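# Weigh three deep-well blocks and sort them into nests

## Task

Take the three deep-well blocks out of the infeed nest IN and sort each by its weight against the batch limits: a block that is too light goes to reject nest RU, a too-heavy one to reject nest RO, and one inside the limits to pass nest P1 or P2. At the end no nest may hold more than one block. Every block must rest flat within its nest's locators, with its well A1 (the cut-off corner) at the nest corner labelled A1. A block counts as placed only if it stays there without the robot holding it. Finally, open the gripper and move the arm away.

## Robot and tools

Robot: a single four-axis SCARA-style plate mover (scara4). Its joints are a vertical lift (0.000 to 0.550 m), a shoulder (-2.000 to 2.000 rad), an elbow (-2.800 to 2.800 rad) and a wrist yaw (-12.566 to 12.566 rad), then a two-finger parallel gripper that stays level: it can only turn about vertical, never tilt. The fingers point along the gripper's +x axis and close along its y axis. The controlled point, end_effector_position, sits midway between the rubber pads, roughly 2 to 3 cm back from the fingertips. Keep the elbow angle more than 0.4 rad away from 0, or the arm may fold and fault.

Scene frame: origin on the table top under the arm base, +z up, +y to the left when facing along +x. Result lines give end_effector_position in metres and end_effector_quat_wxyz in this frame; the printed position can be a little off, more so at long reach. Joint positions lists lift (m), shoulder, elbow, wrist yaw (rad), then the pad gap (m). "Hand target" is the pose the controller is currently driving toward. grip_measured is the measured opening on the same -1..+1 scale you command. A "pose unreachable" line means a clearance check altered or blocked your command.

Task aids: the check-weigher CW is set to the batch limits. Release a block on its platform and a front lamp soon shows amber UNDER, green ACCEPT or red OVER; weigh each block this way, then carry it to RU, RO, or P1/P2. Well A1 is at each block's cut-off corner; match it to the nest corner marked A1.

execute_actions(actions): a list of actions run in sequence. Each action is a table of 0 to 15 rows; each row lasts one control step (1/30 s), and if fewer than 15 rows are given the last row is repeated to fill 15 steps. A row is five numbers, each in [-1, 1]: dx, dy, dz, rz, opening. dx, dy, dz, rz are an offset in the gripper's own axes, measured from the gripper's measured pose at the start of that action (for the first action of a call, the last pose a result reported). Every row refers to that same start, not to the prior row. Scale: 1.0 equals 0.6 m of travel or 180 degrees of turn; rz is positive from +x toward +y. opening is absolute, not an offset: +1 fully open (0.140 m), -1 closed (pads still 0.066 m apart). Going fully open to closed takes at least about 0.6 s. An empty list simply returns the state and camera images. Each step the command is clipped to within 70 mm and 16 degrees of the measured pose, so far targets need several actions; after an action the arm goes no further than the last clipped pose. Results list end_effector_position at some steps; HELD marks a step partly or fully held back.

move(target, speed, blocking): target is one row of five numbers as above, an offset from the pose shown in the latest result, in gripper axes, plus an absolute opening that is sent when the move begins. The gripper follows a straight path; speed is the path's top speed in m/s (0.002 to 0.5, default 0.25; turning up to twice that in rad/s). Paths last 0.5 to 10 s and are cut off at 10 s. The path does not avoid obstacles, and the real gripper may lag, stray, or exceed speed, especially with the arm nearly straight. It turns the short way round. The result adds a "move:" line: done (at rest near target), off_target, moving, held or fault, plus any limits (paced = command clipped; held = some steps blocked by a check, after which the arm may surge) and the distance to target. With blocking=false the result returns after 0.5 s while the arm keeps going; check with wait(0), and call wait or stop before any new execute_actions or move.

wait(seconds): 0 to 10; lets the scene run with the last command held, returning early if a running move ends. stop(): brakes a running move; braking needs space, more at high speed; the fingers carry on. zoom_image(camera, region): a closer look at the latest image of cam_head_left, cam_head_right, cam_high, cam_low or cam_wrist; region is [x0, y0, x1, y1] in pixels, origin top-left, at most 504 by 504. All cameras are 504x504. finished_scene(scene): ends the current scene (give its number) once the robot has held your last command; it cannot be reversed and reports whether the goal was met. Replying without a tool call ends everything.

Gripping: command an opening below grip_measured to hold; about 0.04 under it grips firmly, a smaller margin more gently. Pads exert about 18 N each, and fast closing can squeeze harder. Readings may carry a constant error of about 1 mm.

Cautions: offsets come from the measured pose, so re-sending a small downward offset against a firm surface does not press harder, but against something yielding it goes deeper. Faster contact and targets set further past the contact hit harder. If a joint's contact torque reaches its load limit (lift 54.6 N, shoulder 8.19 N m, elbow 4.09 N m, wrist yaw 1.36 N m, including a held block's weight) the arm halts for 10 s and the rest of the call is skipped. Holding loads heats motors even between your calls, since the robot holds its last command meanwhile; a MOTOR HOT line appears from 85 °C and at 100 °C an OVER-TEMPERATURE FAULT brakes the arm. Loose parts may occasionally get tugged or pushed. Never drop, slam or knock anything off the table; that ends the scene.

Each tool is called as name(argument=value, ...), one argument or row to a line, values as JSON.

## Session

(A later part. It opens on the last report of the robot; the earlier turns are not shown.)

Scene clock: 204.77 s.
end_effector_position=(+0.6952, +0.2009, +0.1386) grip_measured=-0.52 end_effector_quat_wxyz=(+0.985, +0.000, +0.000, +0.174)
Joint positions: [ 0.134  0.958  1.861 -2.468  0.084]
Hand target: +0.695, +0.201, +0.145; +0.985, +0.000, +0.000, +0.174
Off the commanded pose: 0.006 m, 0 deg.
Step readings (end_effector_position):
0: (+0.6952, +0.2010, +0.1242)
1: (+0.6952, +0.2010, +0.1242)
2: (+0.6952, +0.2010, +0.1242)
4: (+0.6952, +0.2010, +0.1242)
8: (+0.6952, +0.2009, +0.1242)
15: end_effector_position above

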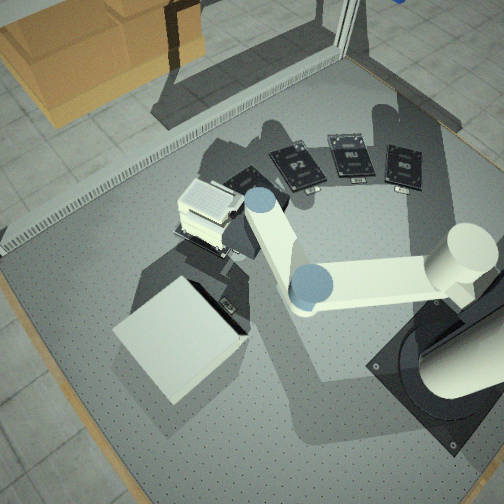

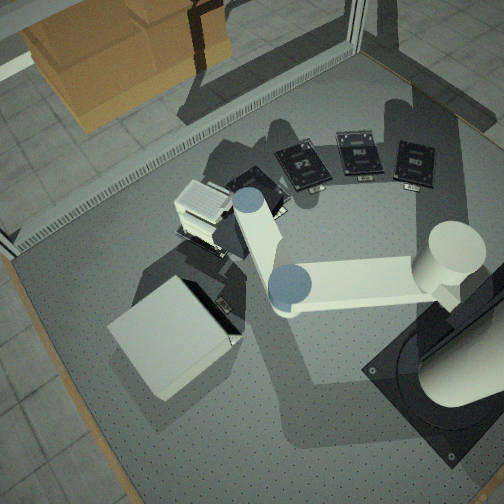

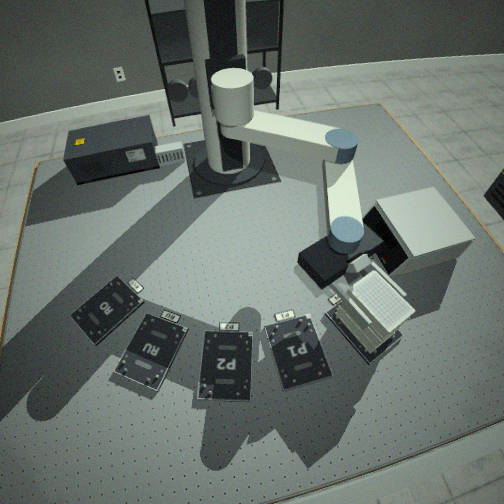

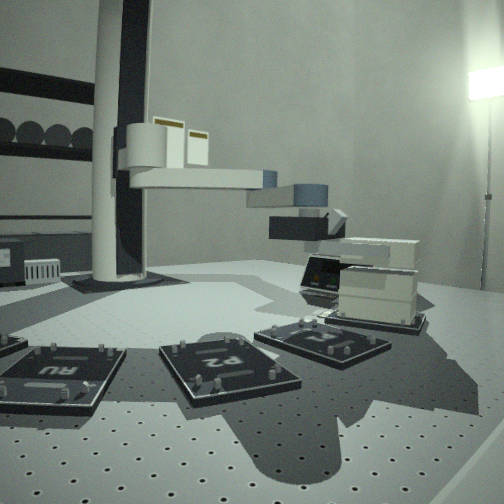

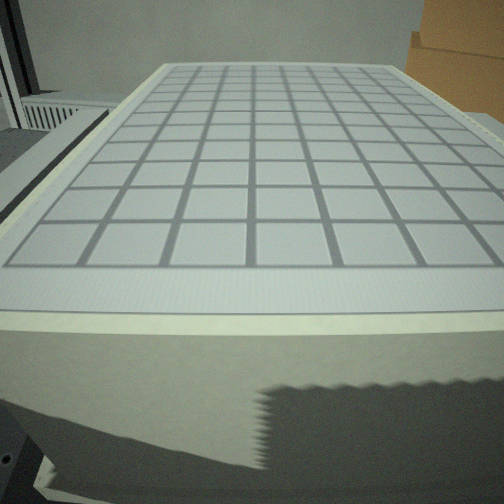

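execute_actions(
  actions=[
    [[0,0,-0.003,0,-0.58],[0,0,-0.006,0,-0.58],[0,0,-0.009,0,-0.58],[0,0,-0.012,0,-0.58],[0,0,-0.014,0,-0.58],[0,0,-0.016,0,-0.58],[0,0,-0.0175,0,-0.58],[0,0,-0.0185,0,-0.58],[0,0,-0.0195,0,-0.58],[0,0,-0.0203,0,-0.58],[0,0,-0.021,0,-0.58],[0,0,-0.0217,0,-0.58]],
  ],
)

zoom_image(
  camera="cam_low",
  region=[300, 220, 420, 290],
)

Scene clock: 221.30 s.
end_effector_position=(+0.5000, +0.4553, +0.1314) grip_measured=-0.52 end_effector_quat_wxyz=(+0.887, +0.000, +0.000, +0.462)
Joint positions: [ 0.126  1.526  1.872 -2.438  0.084]
Hand target: +0.500, +0.455, +0.132; +0.887, +0.000, +0.000, +0.462
Off the commanded pose: 0.000 m, 0 deg.
Step readings (end_effector_position):
0: (+0.5000, +0.4553, +0.1445)
1: (+0.5000, +0.4553, +0.1444)
2: (+0.5000, +0.4553, +0.1431)
4: (+0.5000, +0.4553, +0.1394)
8: (+0.5000, +0.4553, +0.1339)
15: end_effector_position above

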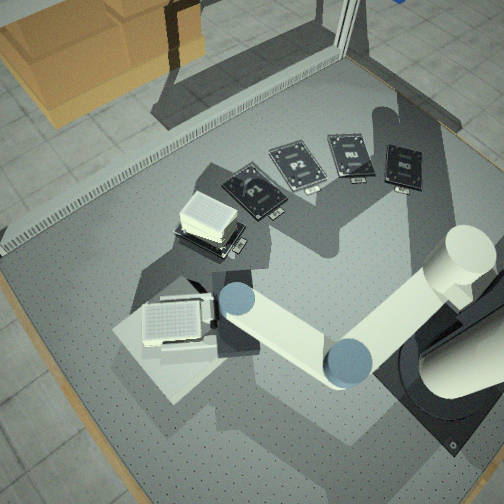

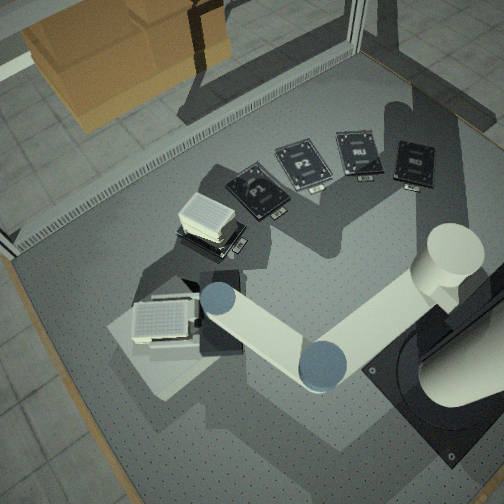

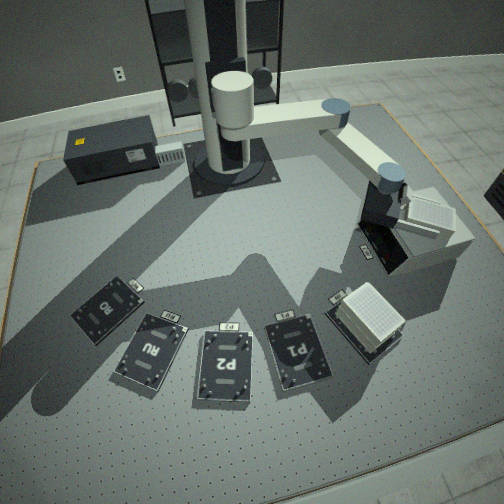

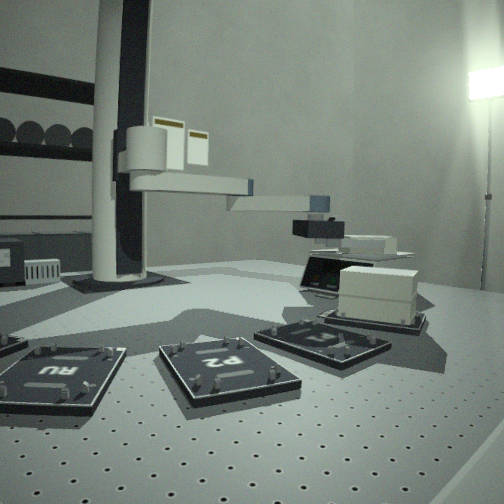

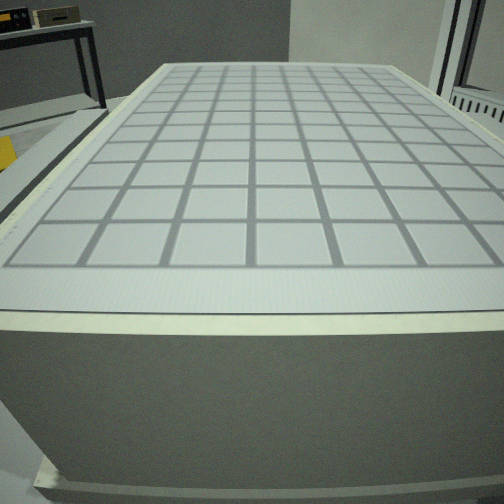

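Region (300, 220, 420, 290) of cam_low's 504x504 image, scaled by 4.200, with more detail than that image has; it fills the top 294 rows of this view, and the rest is white.

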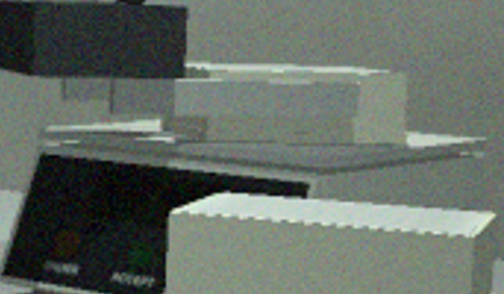

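execute_actions(
  actions=[
    [[0,0,-0.0004,0,-0.58],[0,0,-0.0007,0,-0.58],[0,0,-0.0007,0,-0.58],[0,0,-0.0007,0,-0.56],[0,0,-0.0007,0,-0.54],[0,0,-0.0007,0,-0.52],[0,0,-0.0007,0,-0.50],[0,0,-0.0007,0,-0.48],[0,0,-0.0007,0,-0.46]],
  ],
)

wait(
  seconds=4,
)

zoom_image(
  camera="cam_high",
  region=[320, 180, 480, 370],
)

Scene clock: 228.97 s.
end_effector_position=(+0.5000, +0.4553, +0.1311) grip_measured=-0.46 end_effector_quat_wxyz=(+0.887, +0.000, +0.000, +0.462)
Joint positions: [ 0.126  1.526  1.872 -2.438  0.086]
Hand target: +0.500, +0.455, +0.131; +0.887, +0.000, +0.000, +0.462
Off the commanded pose: 0.000 m, 0 deg.
Step readings (end_effector_position):
0: (+0.5000, +0.4553, +0.1314)
1: (+0.5000, +0.4553, +0.1314)
2: (+0.5000, +0.4553, +0.1311)
4: (+0.5000, +0.4553, +0.1311)
8: (+0.5000, +0.4553, +0.1311)
15: end_effector_position above

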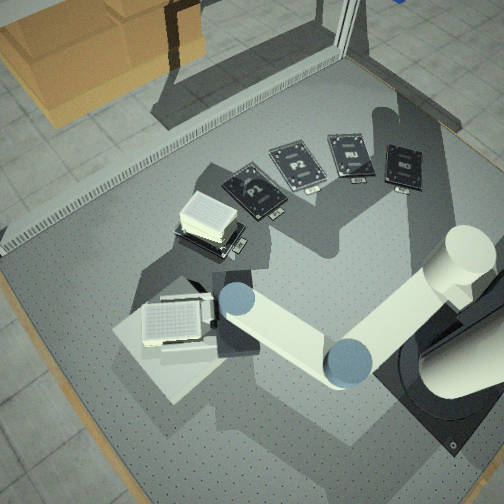

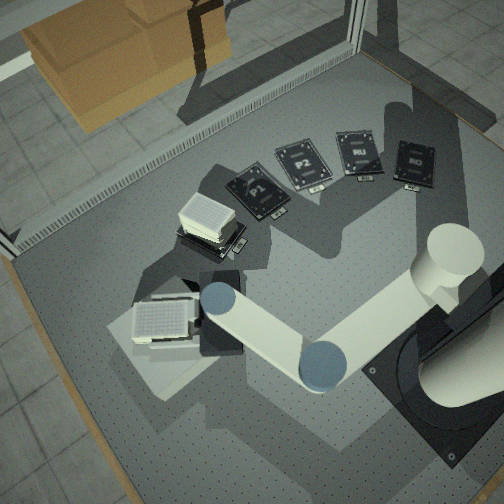

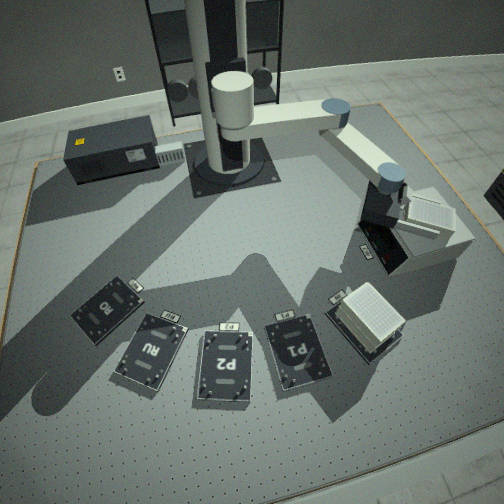

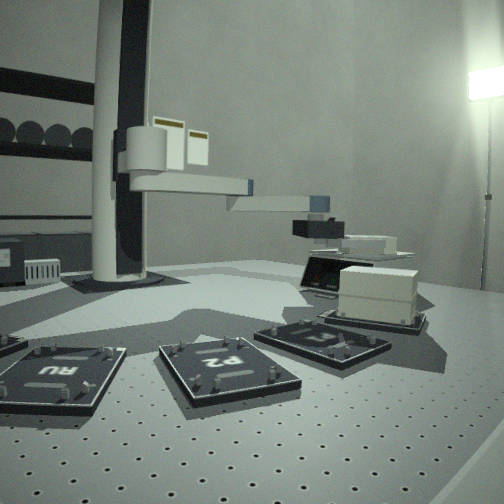

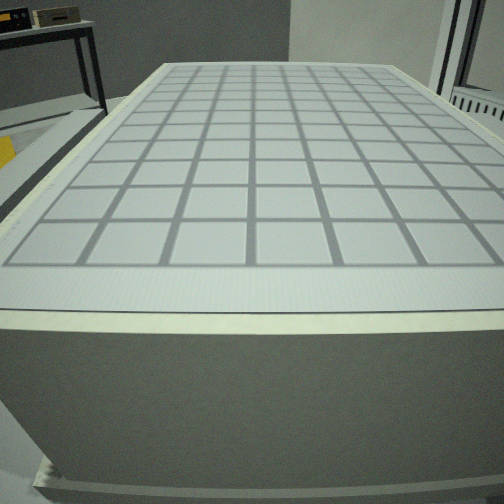

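Scene clock: 232.97 s.
end_effector_position=(+0.5000, +0.4553, +0.1311) grip_measured=-0.46 end_effector_quat_wxyz=(+0.887, +0.000, +0.000, +0.462)
Joint positions: [ 0.126  1.526  1.872 -2.438  0.086]
Hand target: +0.500, +0.455, +0.131; +0.887, +0.000, +0.000, +0.462
Off the commanded pose: 0.000 m, 0 deg.
wait: 4.00 s; at rest by 0.17 s

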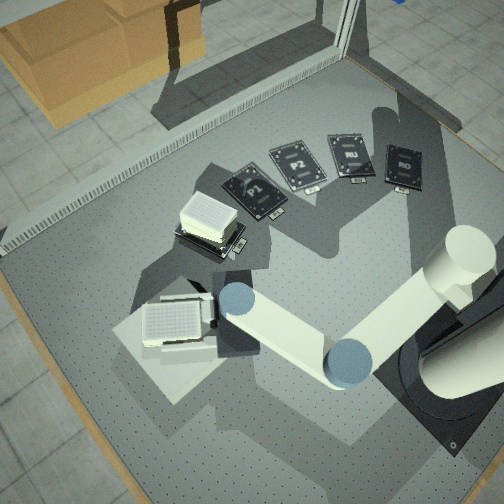

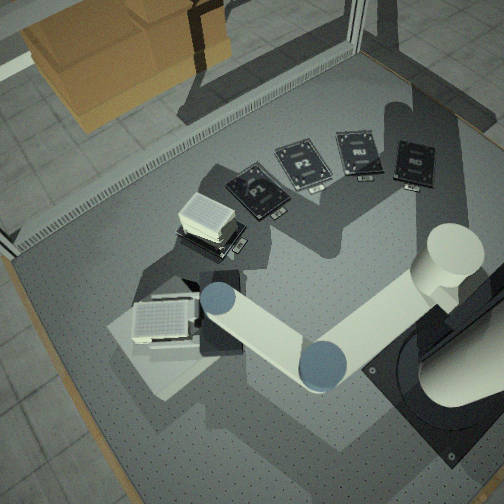

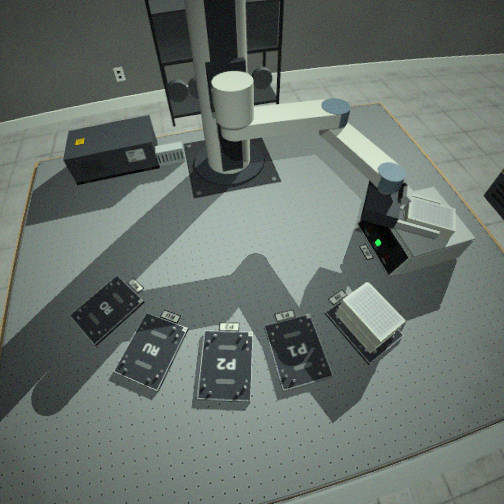

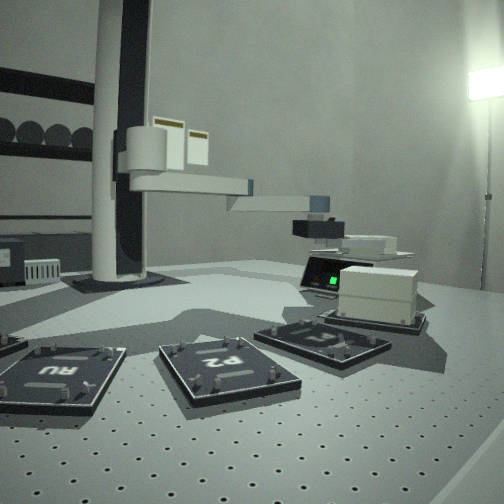

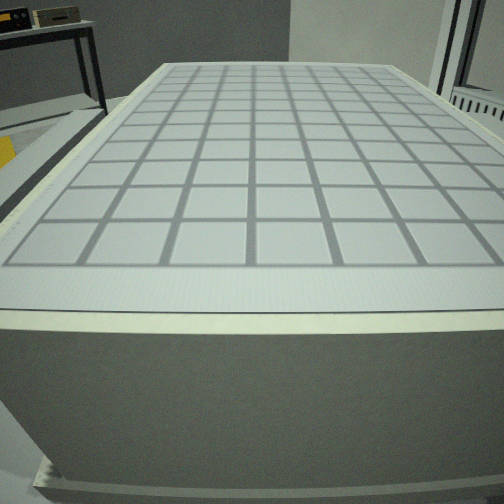

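Region (320, 180, 480, 370) of cam_high's 504x504 image, scaled by 2.653, with more detail than that image has; it fills the left 424 columns of this view, and the rest is white.

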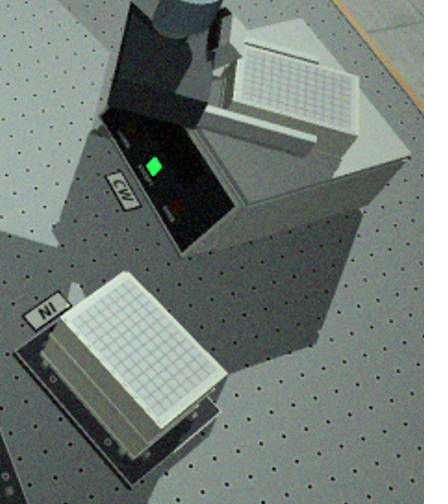

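execute_actions(
  actions=[
    [[0,0,0,0,-0.49],[0,0,0,0,-0.51],[0,0,0,0,-0.53],[0,0,0,0,-0.55],[0,0,0,0,-0.57],[0,0,0,0,-0.58],[0,0,0,0,-0.58],[0,0,0,0,-0.58],[0,0,0.002,0,-0.58],[0,0,0.005,0,-0.58],[0,0,0.008,0,-0.58],[0,0,0.011,0,-0.58]],
  ],
)

Scene clock: 255.60 s.
end_effector_position=(+0.5000, +0.4553, +0.1377) grip_measured=-0.52 end_effector_quat_wxyz=(+0.887, +0.000, +0.000, +0.462)
Joint positions: [ 0.133  1.526  1.872 -2.438  0.084]
Hand target: +0.500, +0.455, +0.138; +0.887, +0.000, +0.000, +0.462
Off the commanded pose: 0.000 m, 0 deg.
Step readings (end_effector_position):
0: (+0.5000, +0.4553, +0.1311)
1: (+0.5000, +0.4553, +0.1311)
2: (+0.5000, +0.4553, +0.1311)
4: (+0.5000, +0.4553, +0.1311)
8: (+0.5000, +0.4553, +0.1311)
15: end_effector_position above

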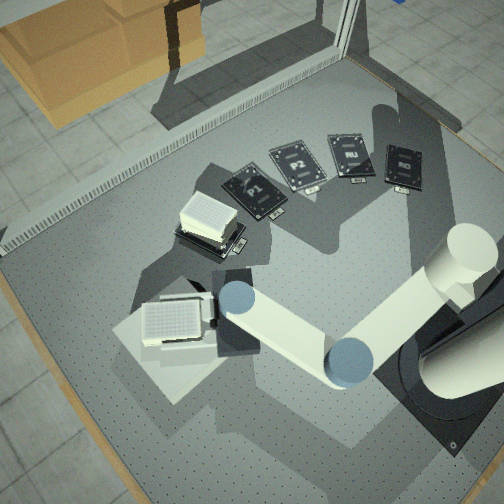

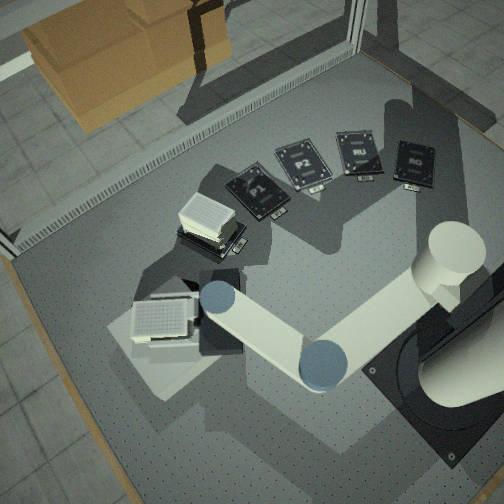

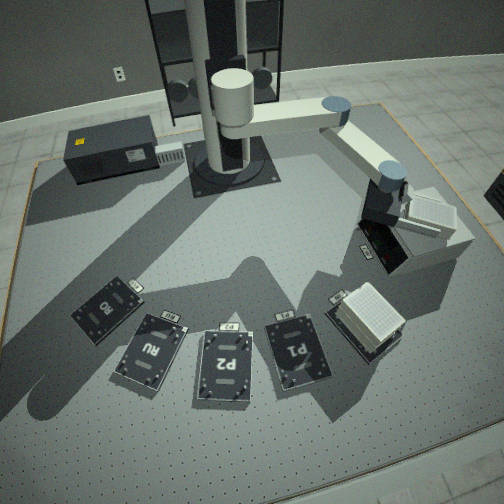

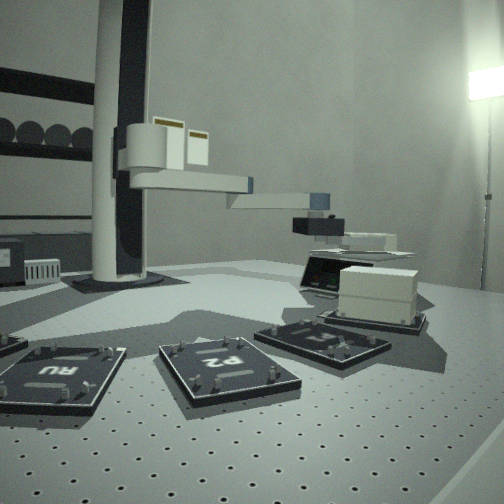

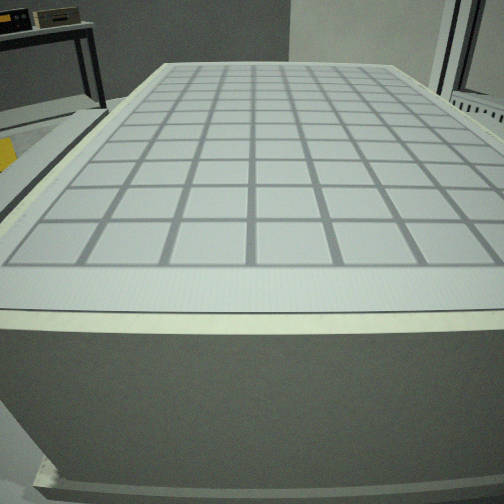

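move(
  target=[-0.3918,-0.7118,-0.0128,-0.3026,-0.58],
  speed=0.5,
)

Scene clock: 263.07 s.
end_effector_position=(+0.7151, +0.0176, +0.1300) grip_measured=-0.52 end_effector_quat_wxyz=(+1.000, +0.000, +0.000, +0.005)
Joint positions: [ 0.125  0.671  1.753 -2.414  0.084]
Hand target: +0.715, +0.018, +0.130; +1.000, +0.000, +0.000, +0.005
Off the commanded pose: 0.000 m, 0 deg.
move: done; limits=paced

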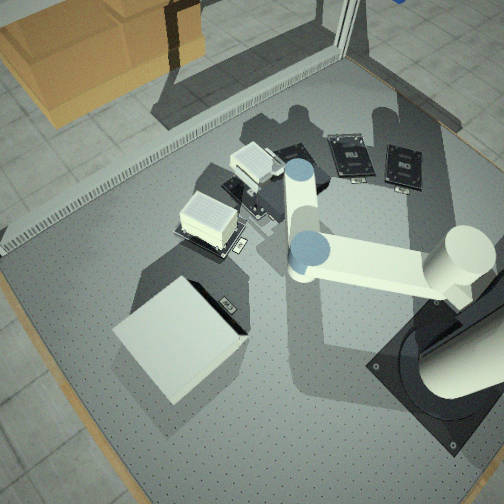

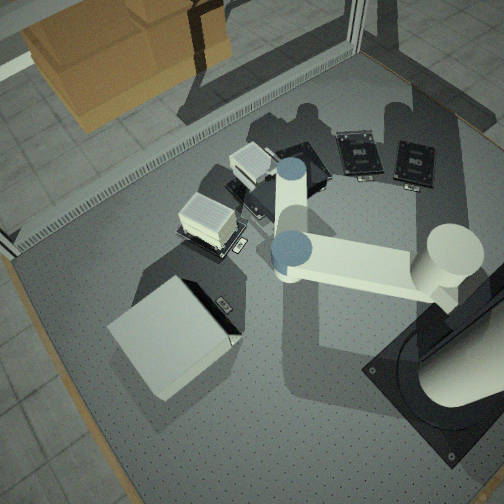

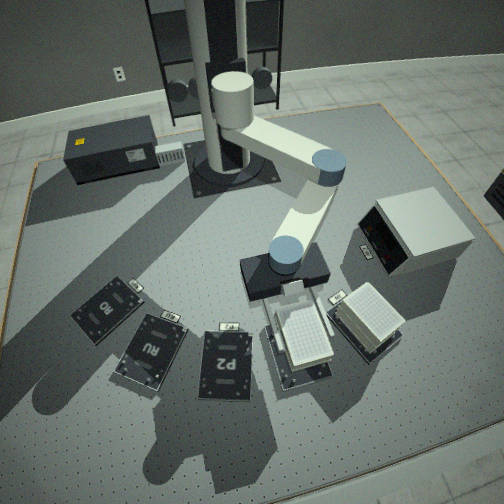

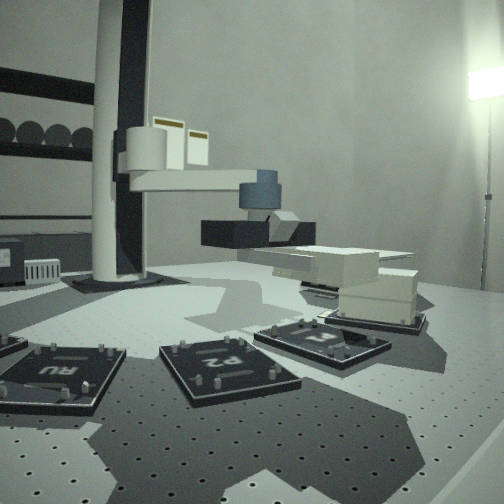

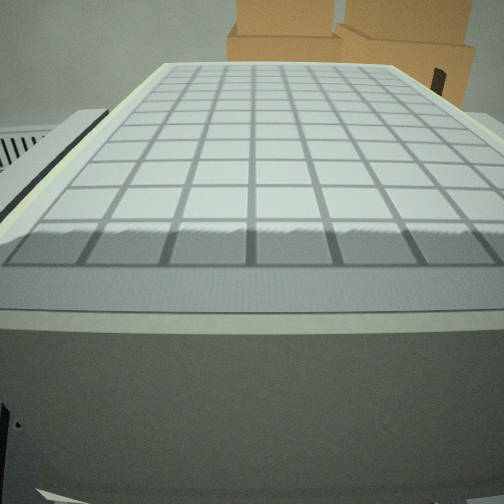

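execute_actions(
  actions=[
    [[0,0.0003,-0.015,0,-0.58],[0,0.0003,-0.03,0,-0.58],[0,0.0003,-0.045,0,-0.58],[0,0.0003,-0.06,0,-0.58],[0,0.0003,-0.075,0,-0.58],[0,0.0003,-0.09,0,-0.58],[0,0.0003,-0.102,0,-0.58],[0,0.0003,-0.112,0,-0.58],[0,0.0003,-0.119,0,-0.58],[0,0.0003,-0.1217,0,-0.58]],
  ],
)

zoom_image(
  camera="cam_low",
  region=[230, 270, 410, 380],
)

Scene clock: 272.30 s.
end_effector_position=(+0.7151, +0.0177, +0.0567) grip_measured=-0.52 end_effector_quat_wxyz=(+1.000, +0.000, +0.000, +0.005)
Joint positions: [ 0.052  0.671  1.753 -2.414  0.084]
Hand target: +0.715, +0.018, +0.057; +1.000, +0.000, +0.000, +0.005
Off the commanded pose: 0.000 m, 0 deg.
Step readings (end_effector_position):
0: (+0.7151, +0.0176, +0.1300)
1: (+0.7151, +0.0176, +0.1299)
2: (+0.7151, +0.0176, +0.1284)
4: (+0.7151, +0.0176, +0.1200)
8: (+0.7151, +0.0177, +0.0870)
15: end_effector_position above

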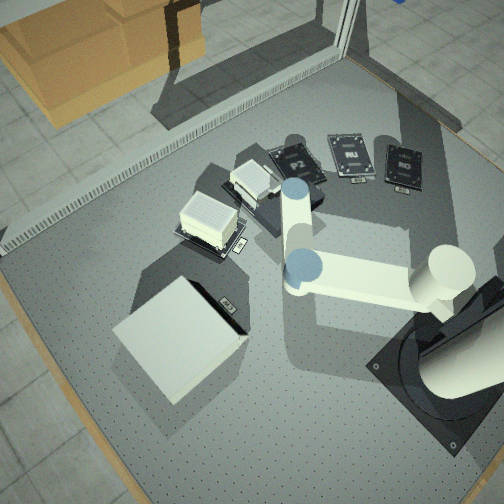

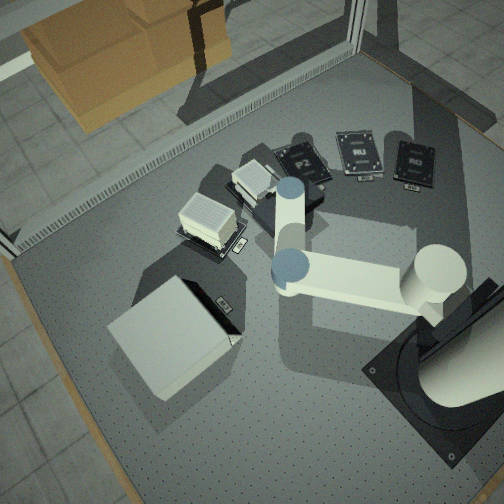

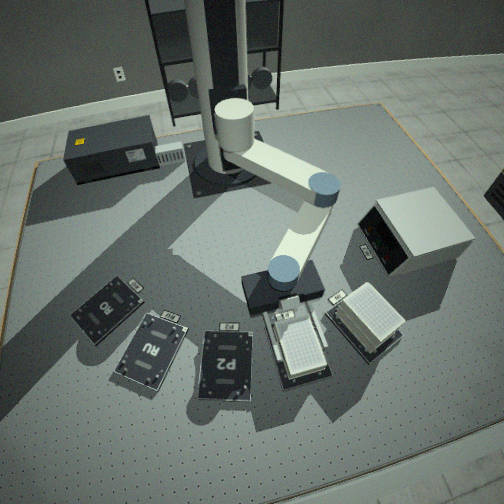

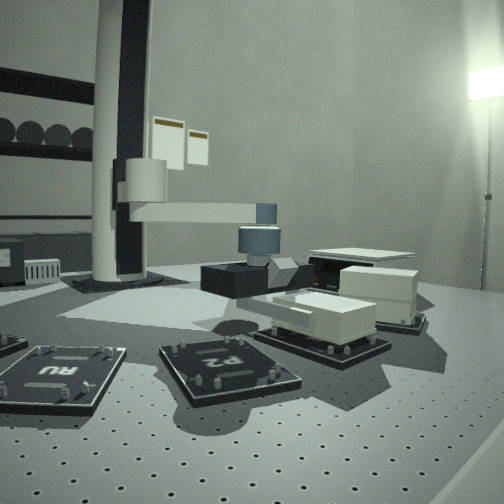

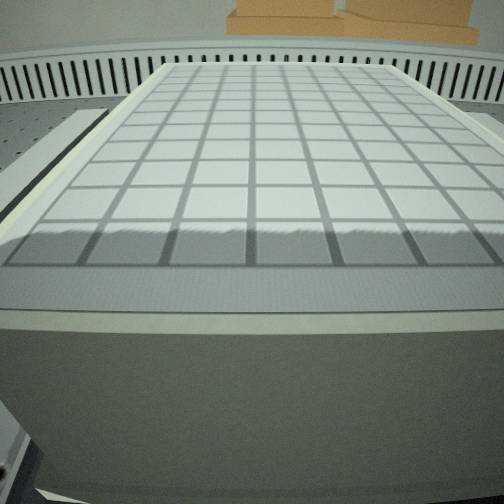

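Region (230, 270, 410, 380) of cam_low's 504x504 image, scaled by 2.800, with more detail than that image has.

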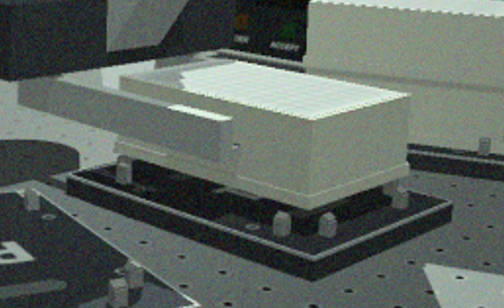

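execute_actions(
  actions=[
    [[0,0,-0.002,0,-0.58],[0,0,-0.004,0,-0.58],[0,0,-0.0055,0,-0.58],[0,0,-0.007,0,-0.58],[0,0,-0.0085,0,-0.58],[0,0,-0.010,0,-0.58],[0,0,-0.012,0,-0.58],[0,0,-0.014,0,-0.58],[0,0,-0.016,0,-0.58],[0,0,-0.018,0,-0.58],[0,0,-0.0195,0,-0.58],[0,0,-0.0207,0,-0.58],[0,0,-0.0215,0,-0.58]],
  ],
)

zoom_image(
  camera="cam_low",
  region=[230, 270, 410, 380],
)

Scene clock: 281.13 s.
end_effector_position=(+0.7151, +0.0176, +0.0437) grip_measured=-0.52 end_effector_quat_wxyz=(+1.000, +0.000, +0.000, +0.005)
Joint positions: [ 0.039  0.671  1.753 -2.414  0.084]
Hand target: +0.715, +0.018, +0.044; +1.000, +0.000, +0.000, +0.005
Off the commanded pose: 0.000 m, 0 deg.
Step readings (end_effector_position):
0: (+0.7151, +0.0177, +0.0569)
1: (+0.7151, +0.0177, +0.0568)
2: (+0.7151, +0.0177, +0.0557)
4: (+0.7151, +0.0177, +0.0533)
8: (+0.7151, +0.0177, +0.0495)
15: end_effector_position above

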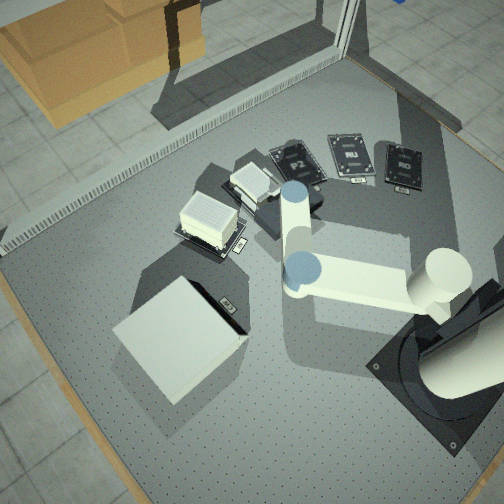

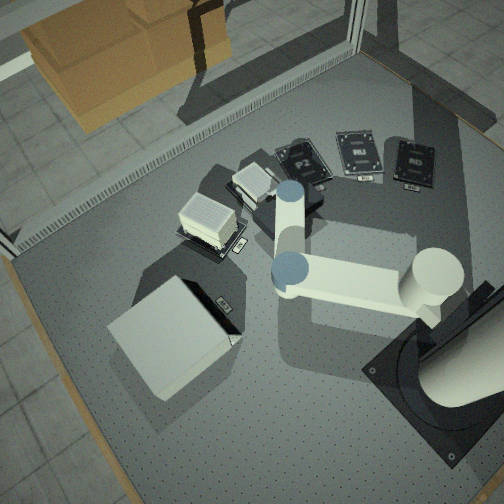

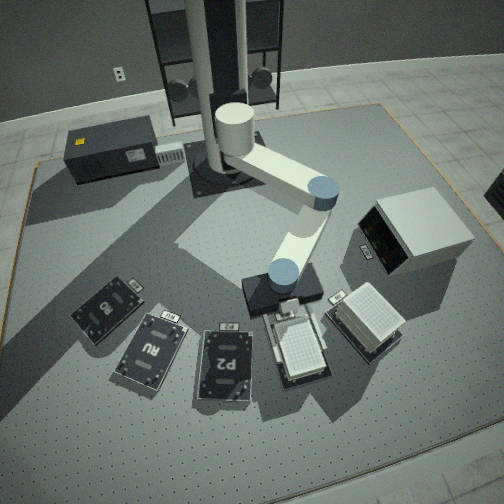

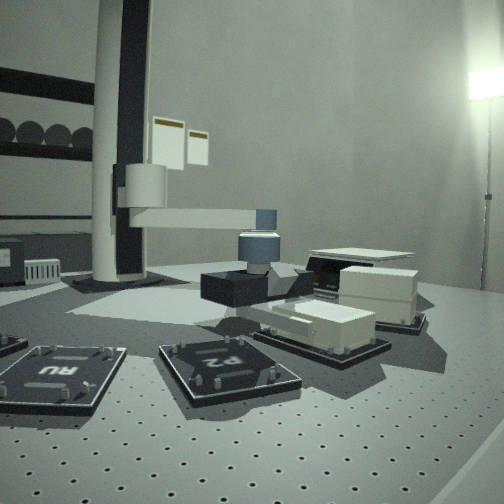

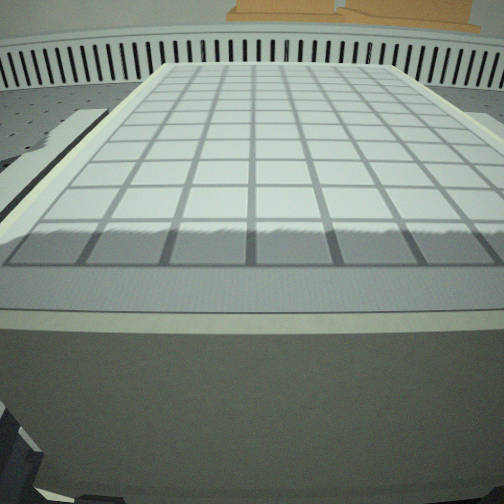

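Region (230, 270, 410, 380) of cam_low's 504x504 image, scaled by 2.800, with more detail than that image has.

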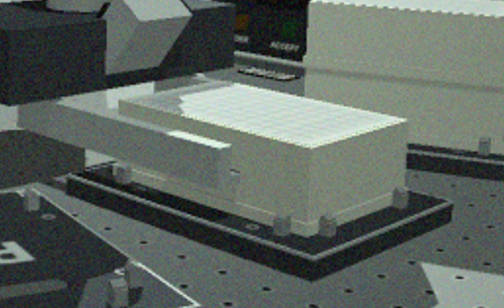

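execute_actions(
  actions=[
    [[0,0,-0.0003,0,-0.58],[0,0,-0.0006,0,-0.58],[0,0,-0.0006,0,-0.57],[0,0,-0.0006,0,-0.55],[0,0,-0.0006,0,-0.53],[0,0,-0.0006,0,-0.51],[0,0,-0.0006,0,-0.48],[0,0,-0.0006,0,-0.44],[0,0,-0.0006,0,-0.40],[0,0,-0.0006,0,-0.36],[0,0,0.005,0,-0.36],[0,0,0.015,0,-0.36],[0,0,0.03,0,-0.36],[0,0,0.045,0,-0.36],[0,0,0.06,0,-0.36]],
    [[0,0,0.06,0,-0.36],[0,0,0.08,0,-0.36],[0,0,0.095,0,-0.36],[0,0,0.105,0,-0.36]],
  ],
)

Scene clock: 292.70 s.
end_effector_position=(+0.7151, +0.0176, +0.1231) grip_measured=-0.36 end_effector_quat_wxyz=(+1.000, +0.000, +0.000, +0.005)
Joint positions: [ 0.118  0.671  1.753 -2.414  0.09 ]
Hand target: +0.715, +0.018, +0.123; +1.000, +0.000, +0.000, +0.005
Off the commanded pose: 0.000 m, 0 deg.
Step readings (end_effector_position; steps 1 to 15: 1st action; 16 to 30: 2nd action):
0: (+0.7151, +0.0176, +0.0437)
1: (+0.7150, +0.0176, +0.0437)
2: (+0.7150, +0.0176, +0.0435)
4: (+0.7150, +0.0176, +0.0433)
8: (+0.7150, +0.0176, +0.0433)
15: (+0.7150, +0.0176, +0.0600)
16: (+0.7151, +0.0176, +0.0672)
17: (+0.7151, +0.0176, +0.0757)
19: (+0.7151, +0.0176, +0.0946)
23: (+0.7151, +0.0176, +0.1206)
30: end_effector_position above

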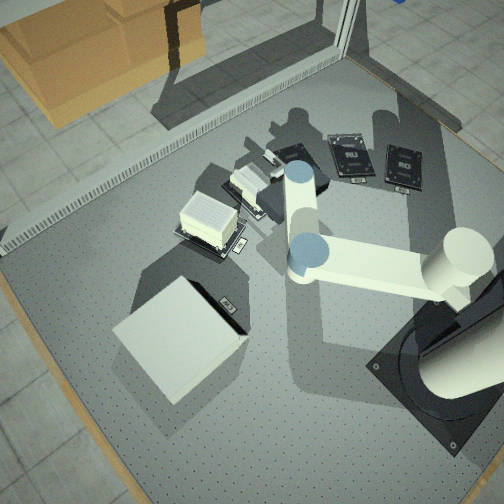

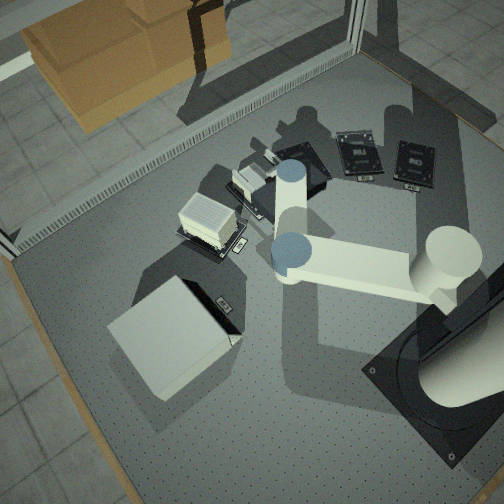

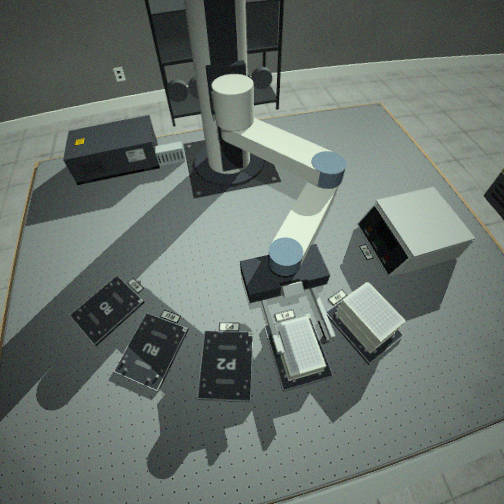

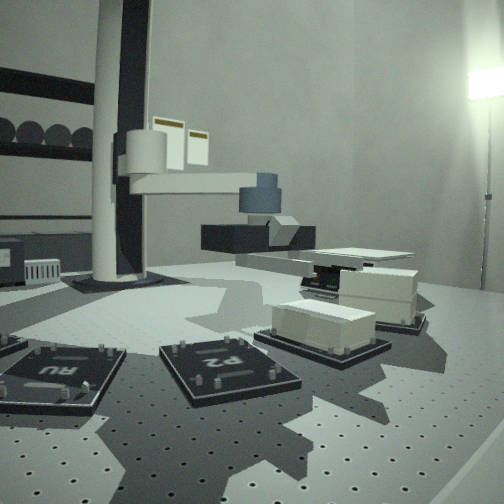

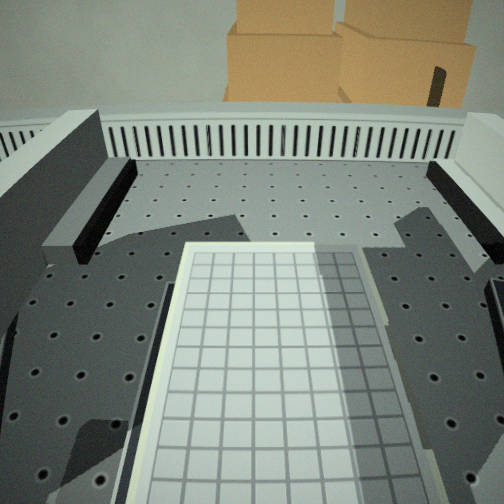

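move(
  target=[-0.0458,0.3005,0.0282,0.1085,-0.36],
  speed=0.5,
)

zoom_image(
  camera="cam_wrist",
  region=[170, 165, 390, 240],
)

zoom_image(
  camera="cam_wrist",
  region=[90, 380, 490, 504],
)

Scene clock: 300.93 s.
end_effector_position=(+0.6858, +0.1979, +0.1400) grip_measured=-0.36 end_effector_quat_wxyz=(+0.985, +0.000, +0.000, +0.175)
Joint positions: [ 0.135  0.986  1.799 -2.434  0.09 ]
Hand target: +0.686, +0.198, +0.140; +0.985, +0.000, +0.000, +0.174
Off the commanded pose: 0.000 m, 0 deg.
move: done

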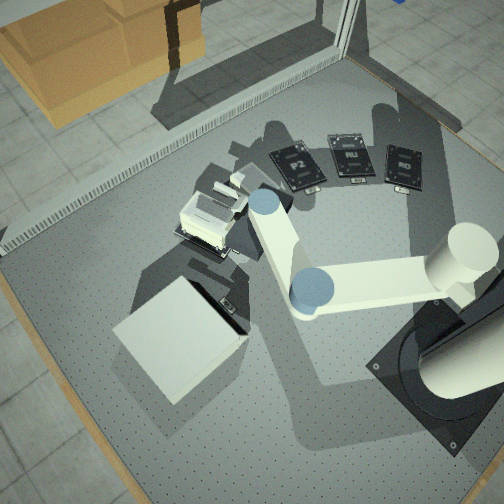

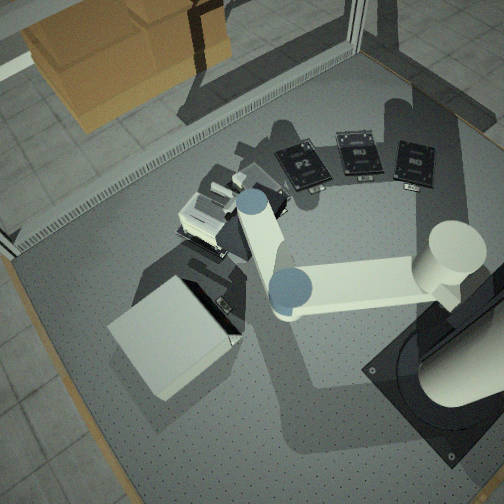

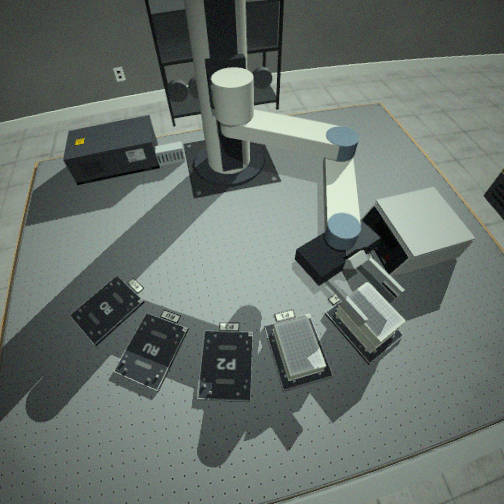

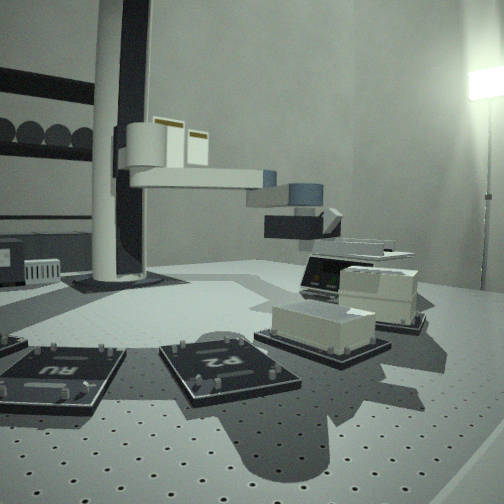

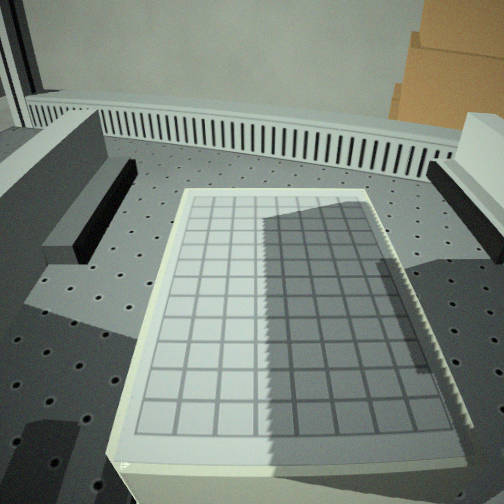

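Region (170, 165, 390, 240) of cam_wrist's 504x504 image, scaled by 2.291, with more detail than that image has; it fills the top 172 rows of this view, and the rest is white.

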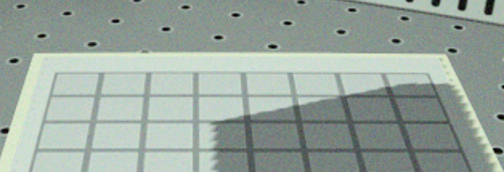

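Region (90, 380, 490, 504) of cam_wrist's 504x504 image, scaled by 1.260, with more detail than that image has; it fills the top 156 rows of this view, and the rest is white.

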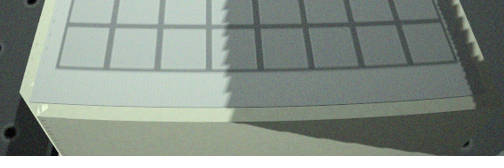

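execute_actions(
  actions=[
    [[0.008,-0.0007,-0.015,0,-0.38],[0.0163,-0.0007,-0.03,0,-0.40],[0.0163,-0.0007,-0.045,0,-0.42],[0.0163,-0.0007,-0.06,0,-0.43],[0.0163,-0.0007,-0.072,0,-0.43],[0.0163,-0.0007,-0.082,0,-0.43],[0.0163,-0.0007,-0.089,0,-0.43],[0.0163,-0.0007,-0.0938,0,-0.43],[0.0163,-0.0007,-0.0938,0,-0.43],[0.0163,-0.0007,-0.0938,0,-0.43],[0.0163,-0.0007,-0.0938,0,-0.43],[0.0163,-0.0007,-0.0938,0,-0.43],[0.0163,-0.0007,-0.0938,0,-0.45],[0.0163,-0.0007,-0.0938,0,-0.47],[0.0163,-0.0007,-0.0938,0,-0.48]],
    [[0,0,0,0,-0.50],[0,0,0,0,-0.52],[0,0,0,0,-0.54],[0,0,0,0,-0.56],[0,0,0,0,-0.58],[0,0,0,0,-0.58],[0,0,0,0,-0.58],[0,0,0.004,0,-0.58],[0,0,0.012,0,-0.58],[0,0,0.024,0,-0.58],[0,0,0.038,0,-0.58],[0,0,0.054,0,-0.58],[0,0,0.07,0,-0.58],[0,0,0.083,0,-0.58],[0,0,0.093,0,-0.58]],
  ],
)

Scene clock: 325.10 s.
end_effector_position=(+0.6951, +0.2009, +0.1200) grip_measured=-0.52 end_effector_quat_wxyz=(+0.985, +0.000, +0.000, +0.175)
Joint positions: [ 0.115  0.958  1.86  -2.467  0.084]
Hand target: +0.695, +0.201, +0.139; +0.985, +0.000, +0.000, +0.175
Off the commanded pose: 0.020 m, 0 deg.
Step readings (end_effector_position; steps 1 to 15: 1st action; 16 to 30: 2nd action):
0: (+0.6858, +0.1979, +0.1400)
1: (+0.6859, +0.1979, +0.1399)
2: (+0.6867, +0.1981, +0.1384)
4: (+0.6901, +0.1993, +0.1300)
8: (+0.6940, +0.2007, +0.0991)
15: (+0.6951, +0.2010, +0.0837)
16: (+0.6951, +0.2010, +0.0837)
17: (+0.6951, +0.2009, +0.0837)
19: (+0.6951, +0.2009, +0.0837)
23: (+0.6951, +0.2009, +0.0838)
30: end_effector_position above

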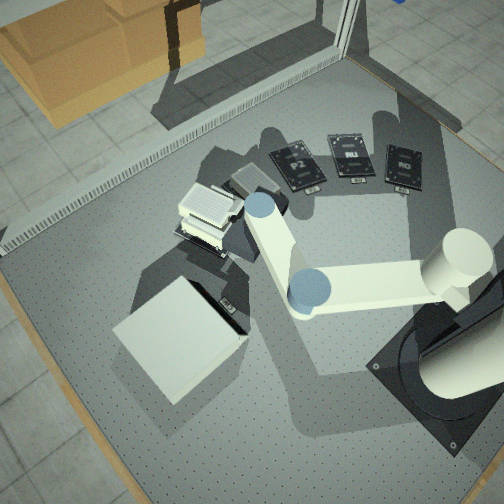

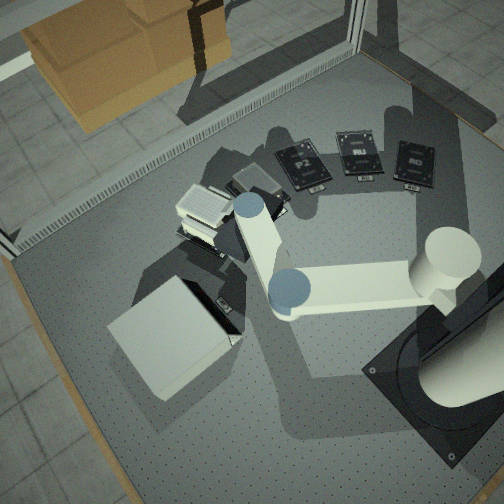

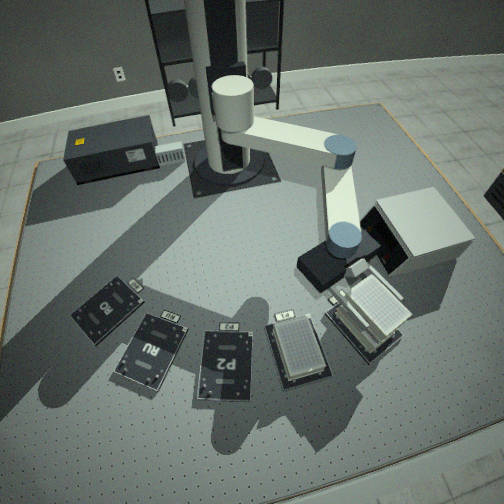

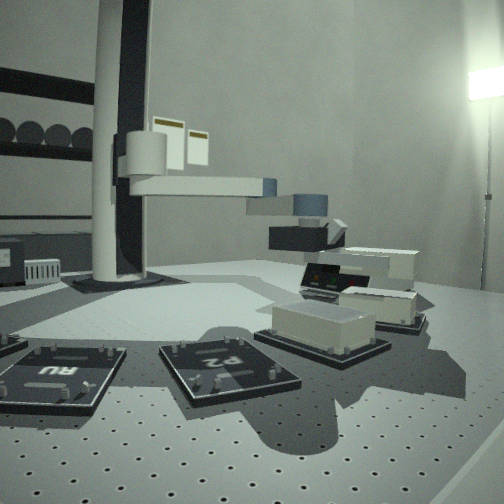

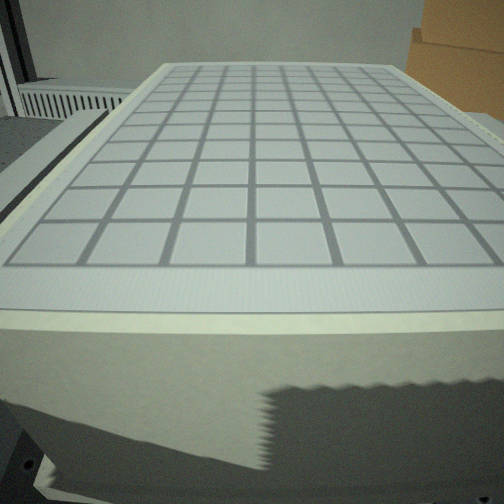

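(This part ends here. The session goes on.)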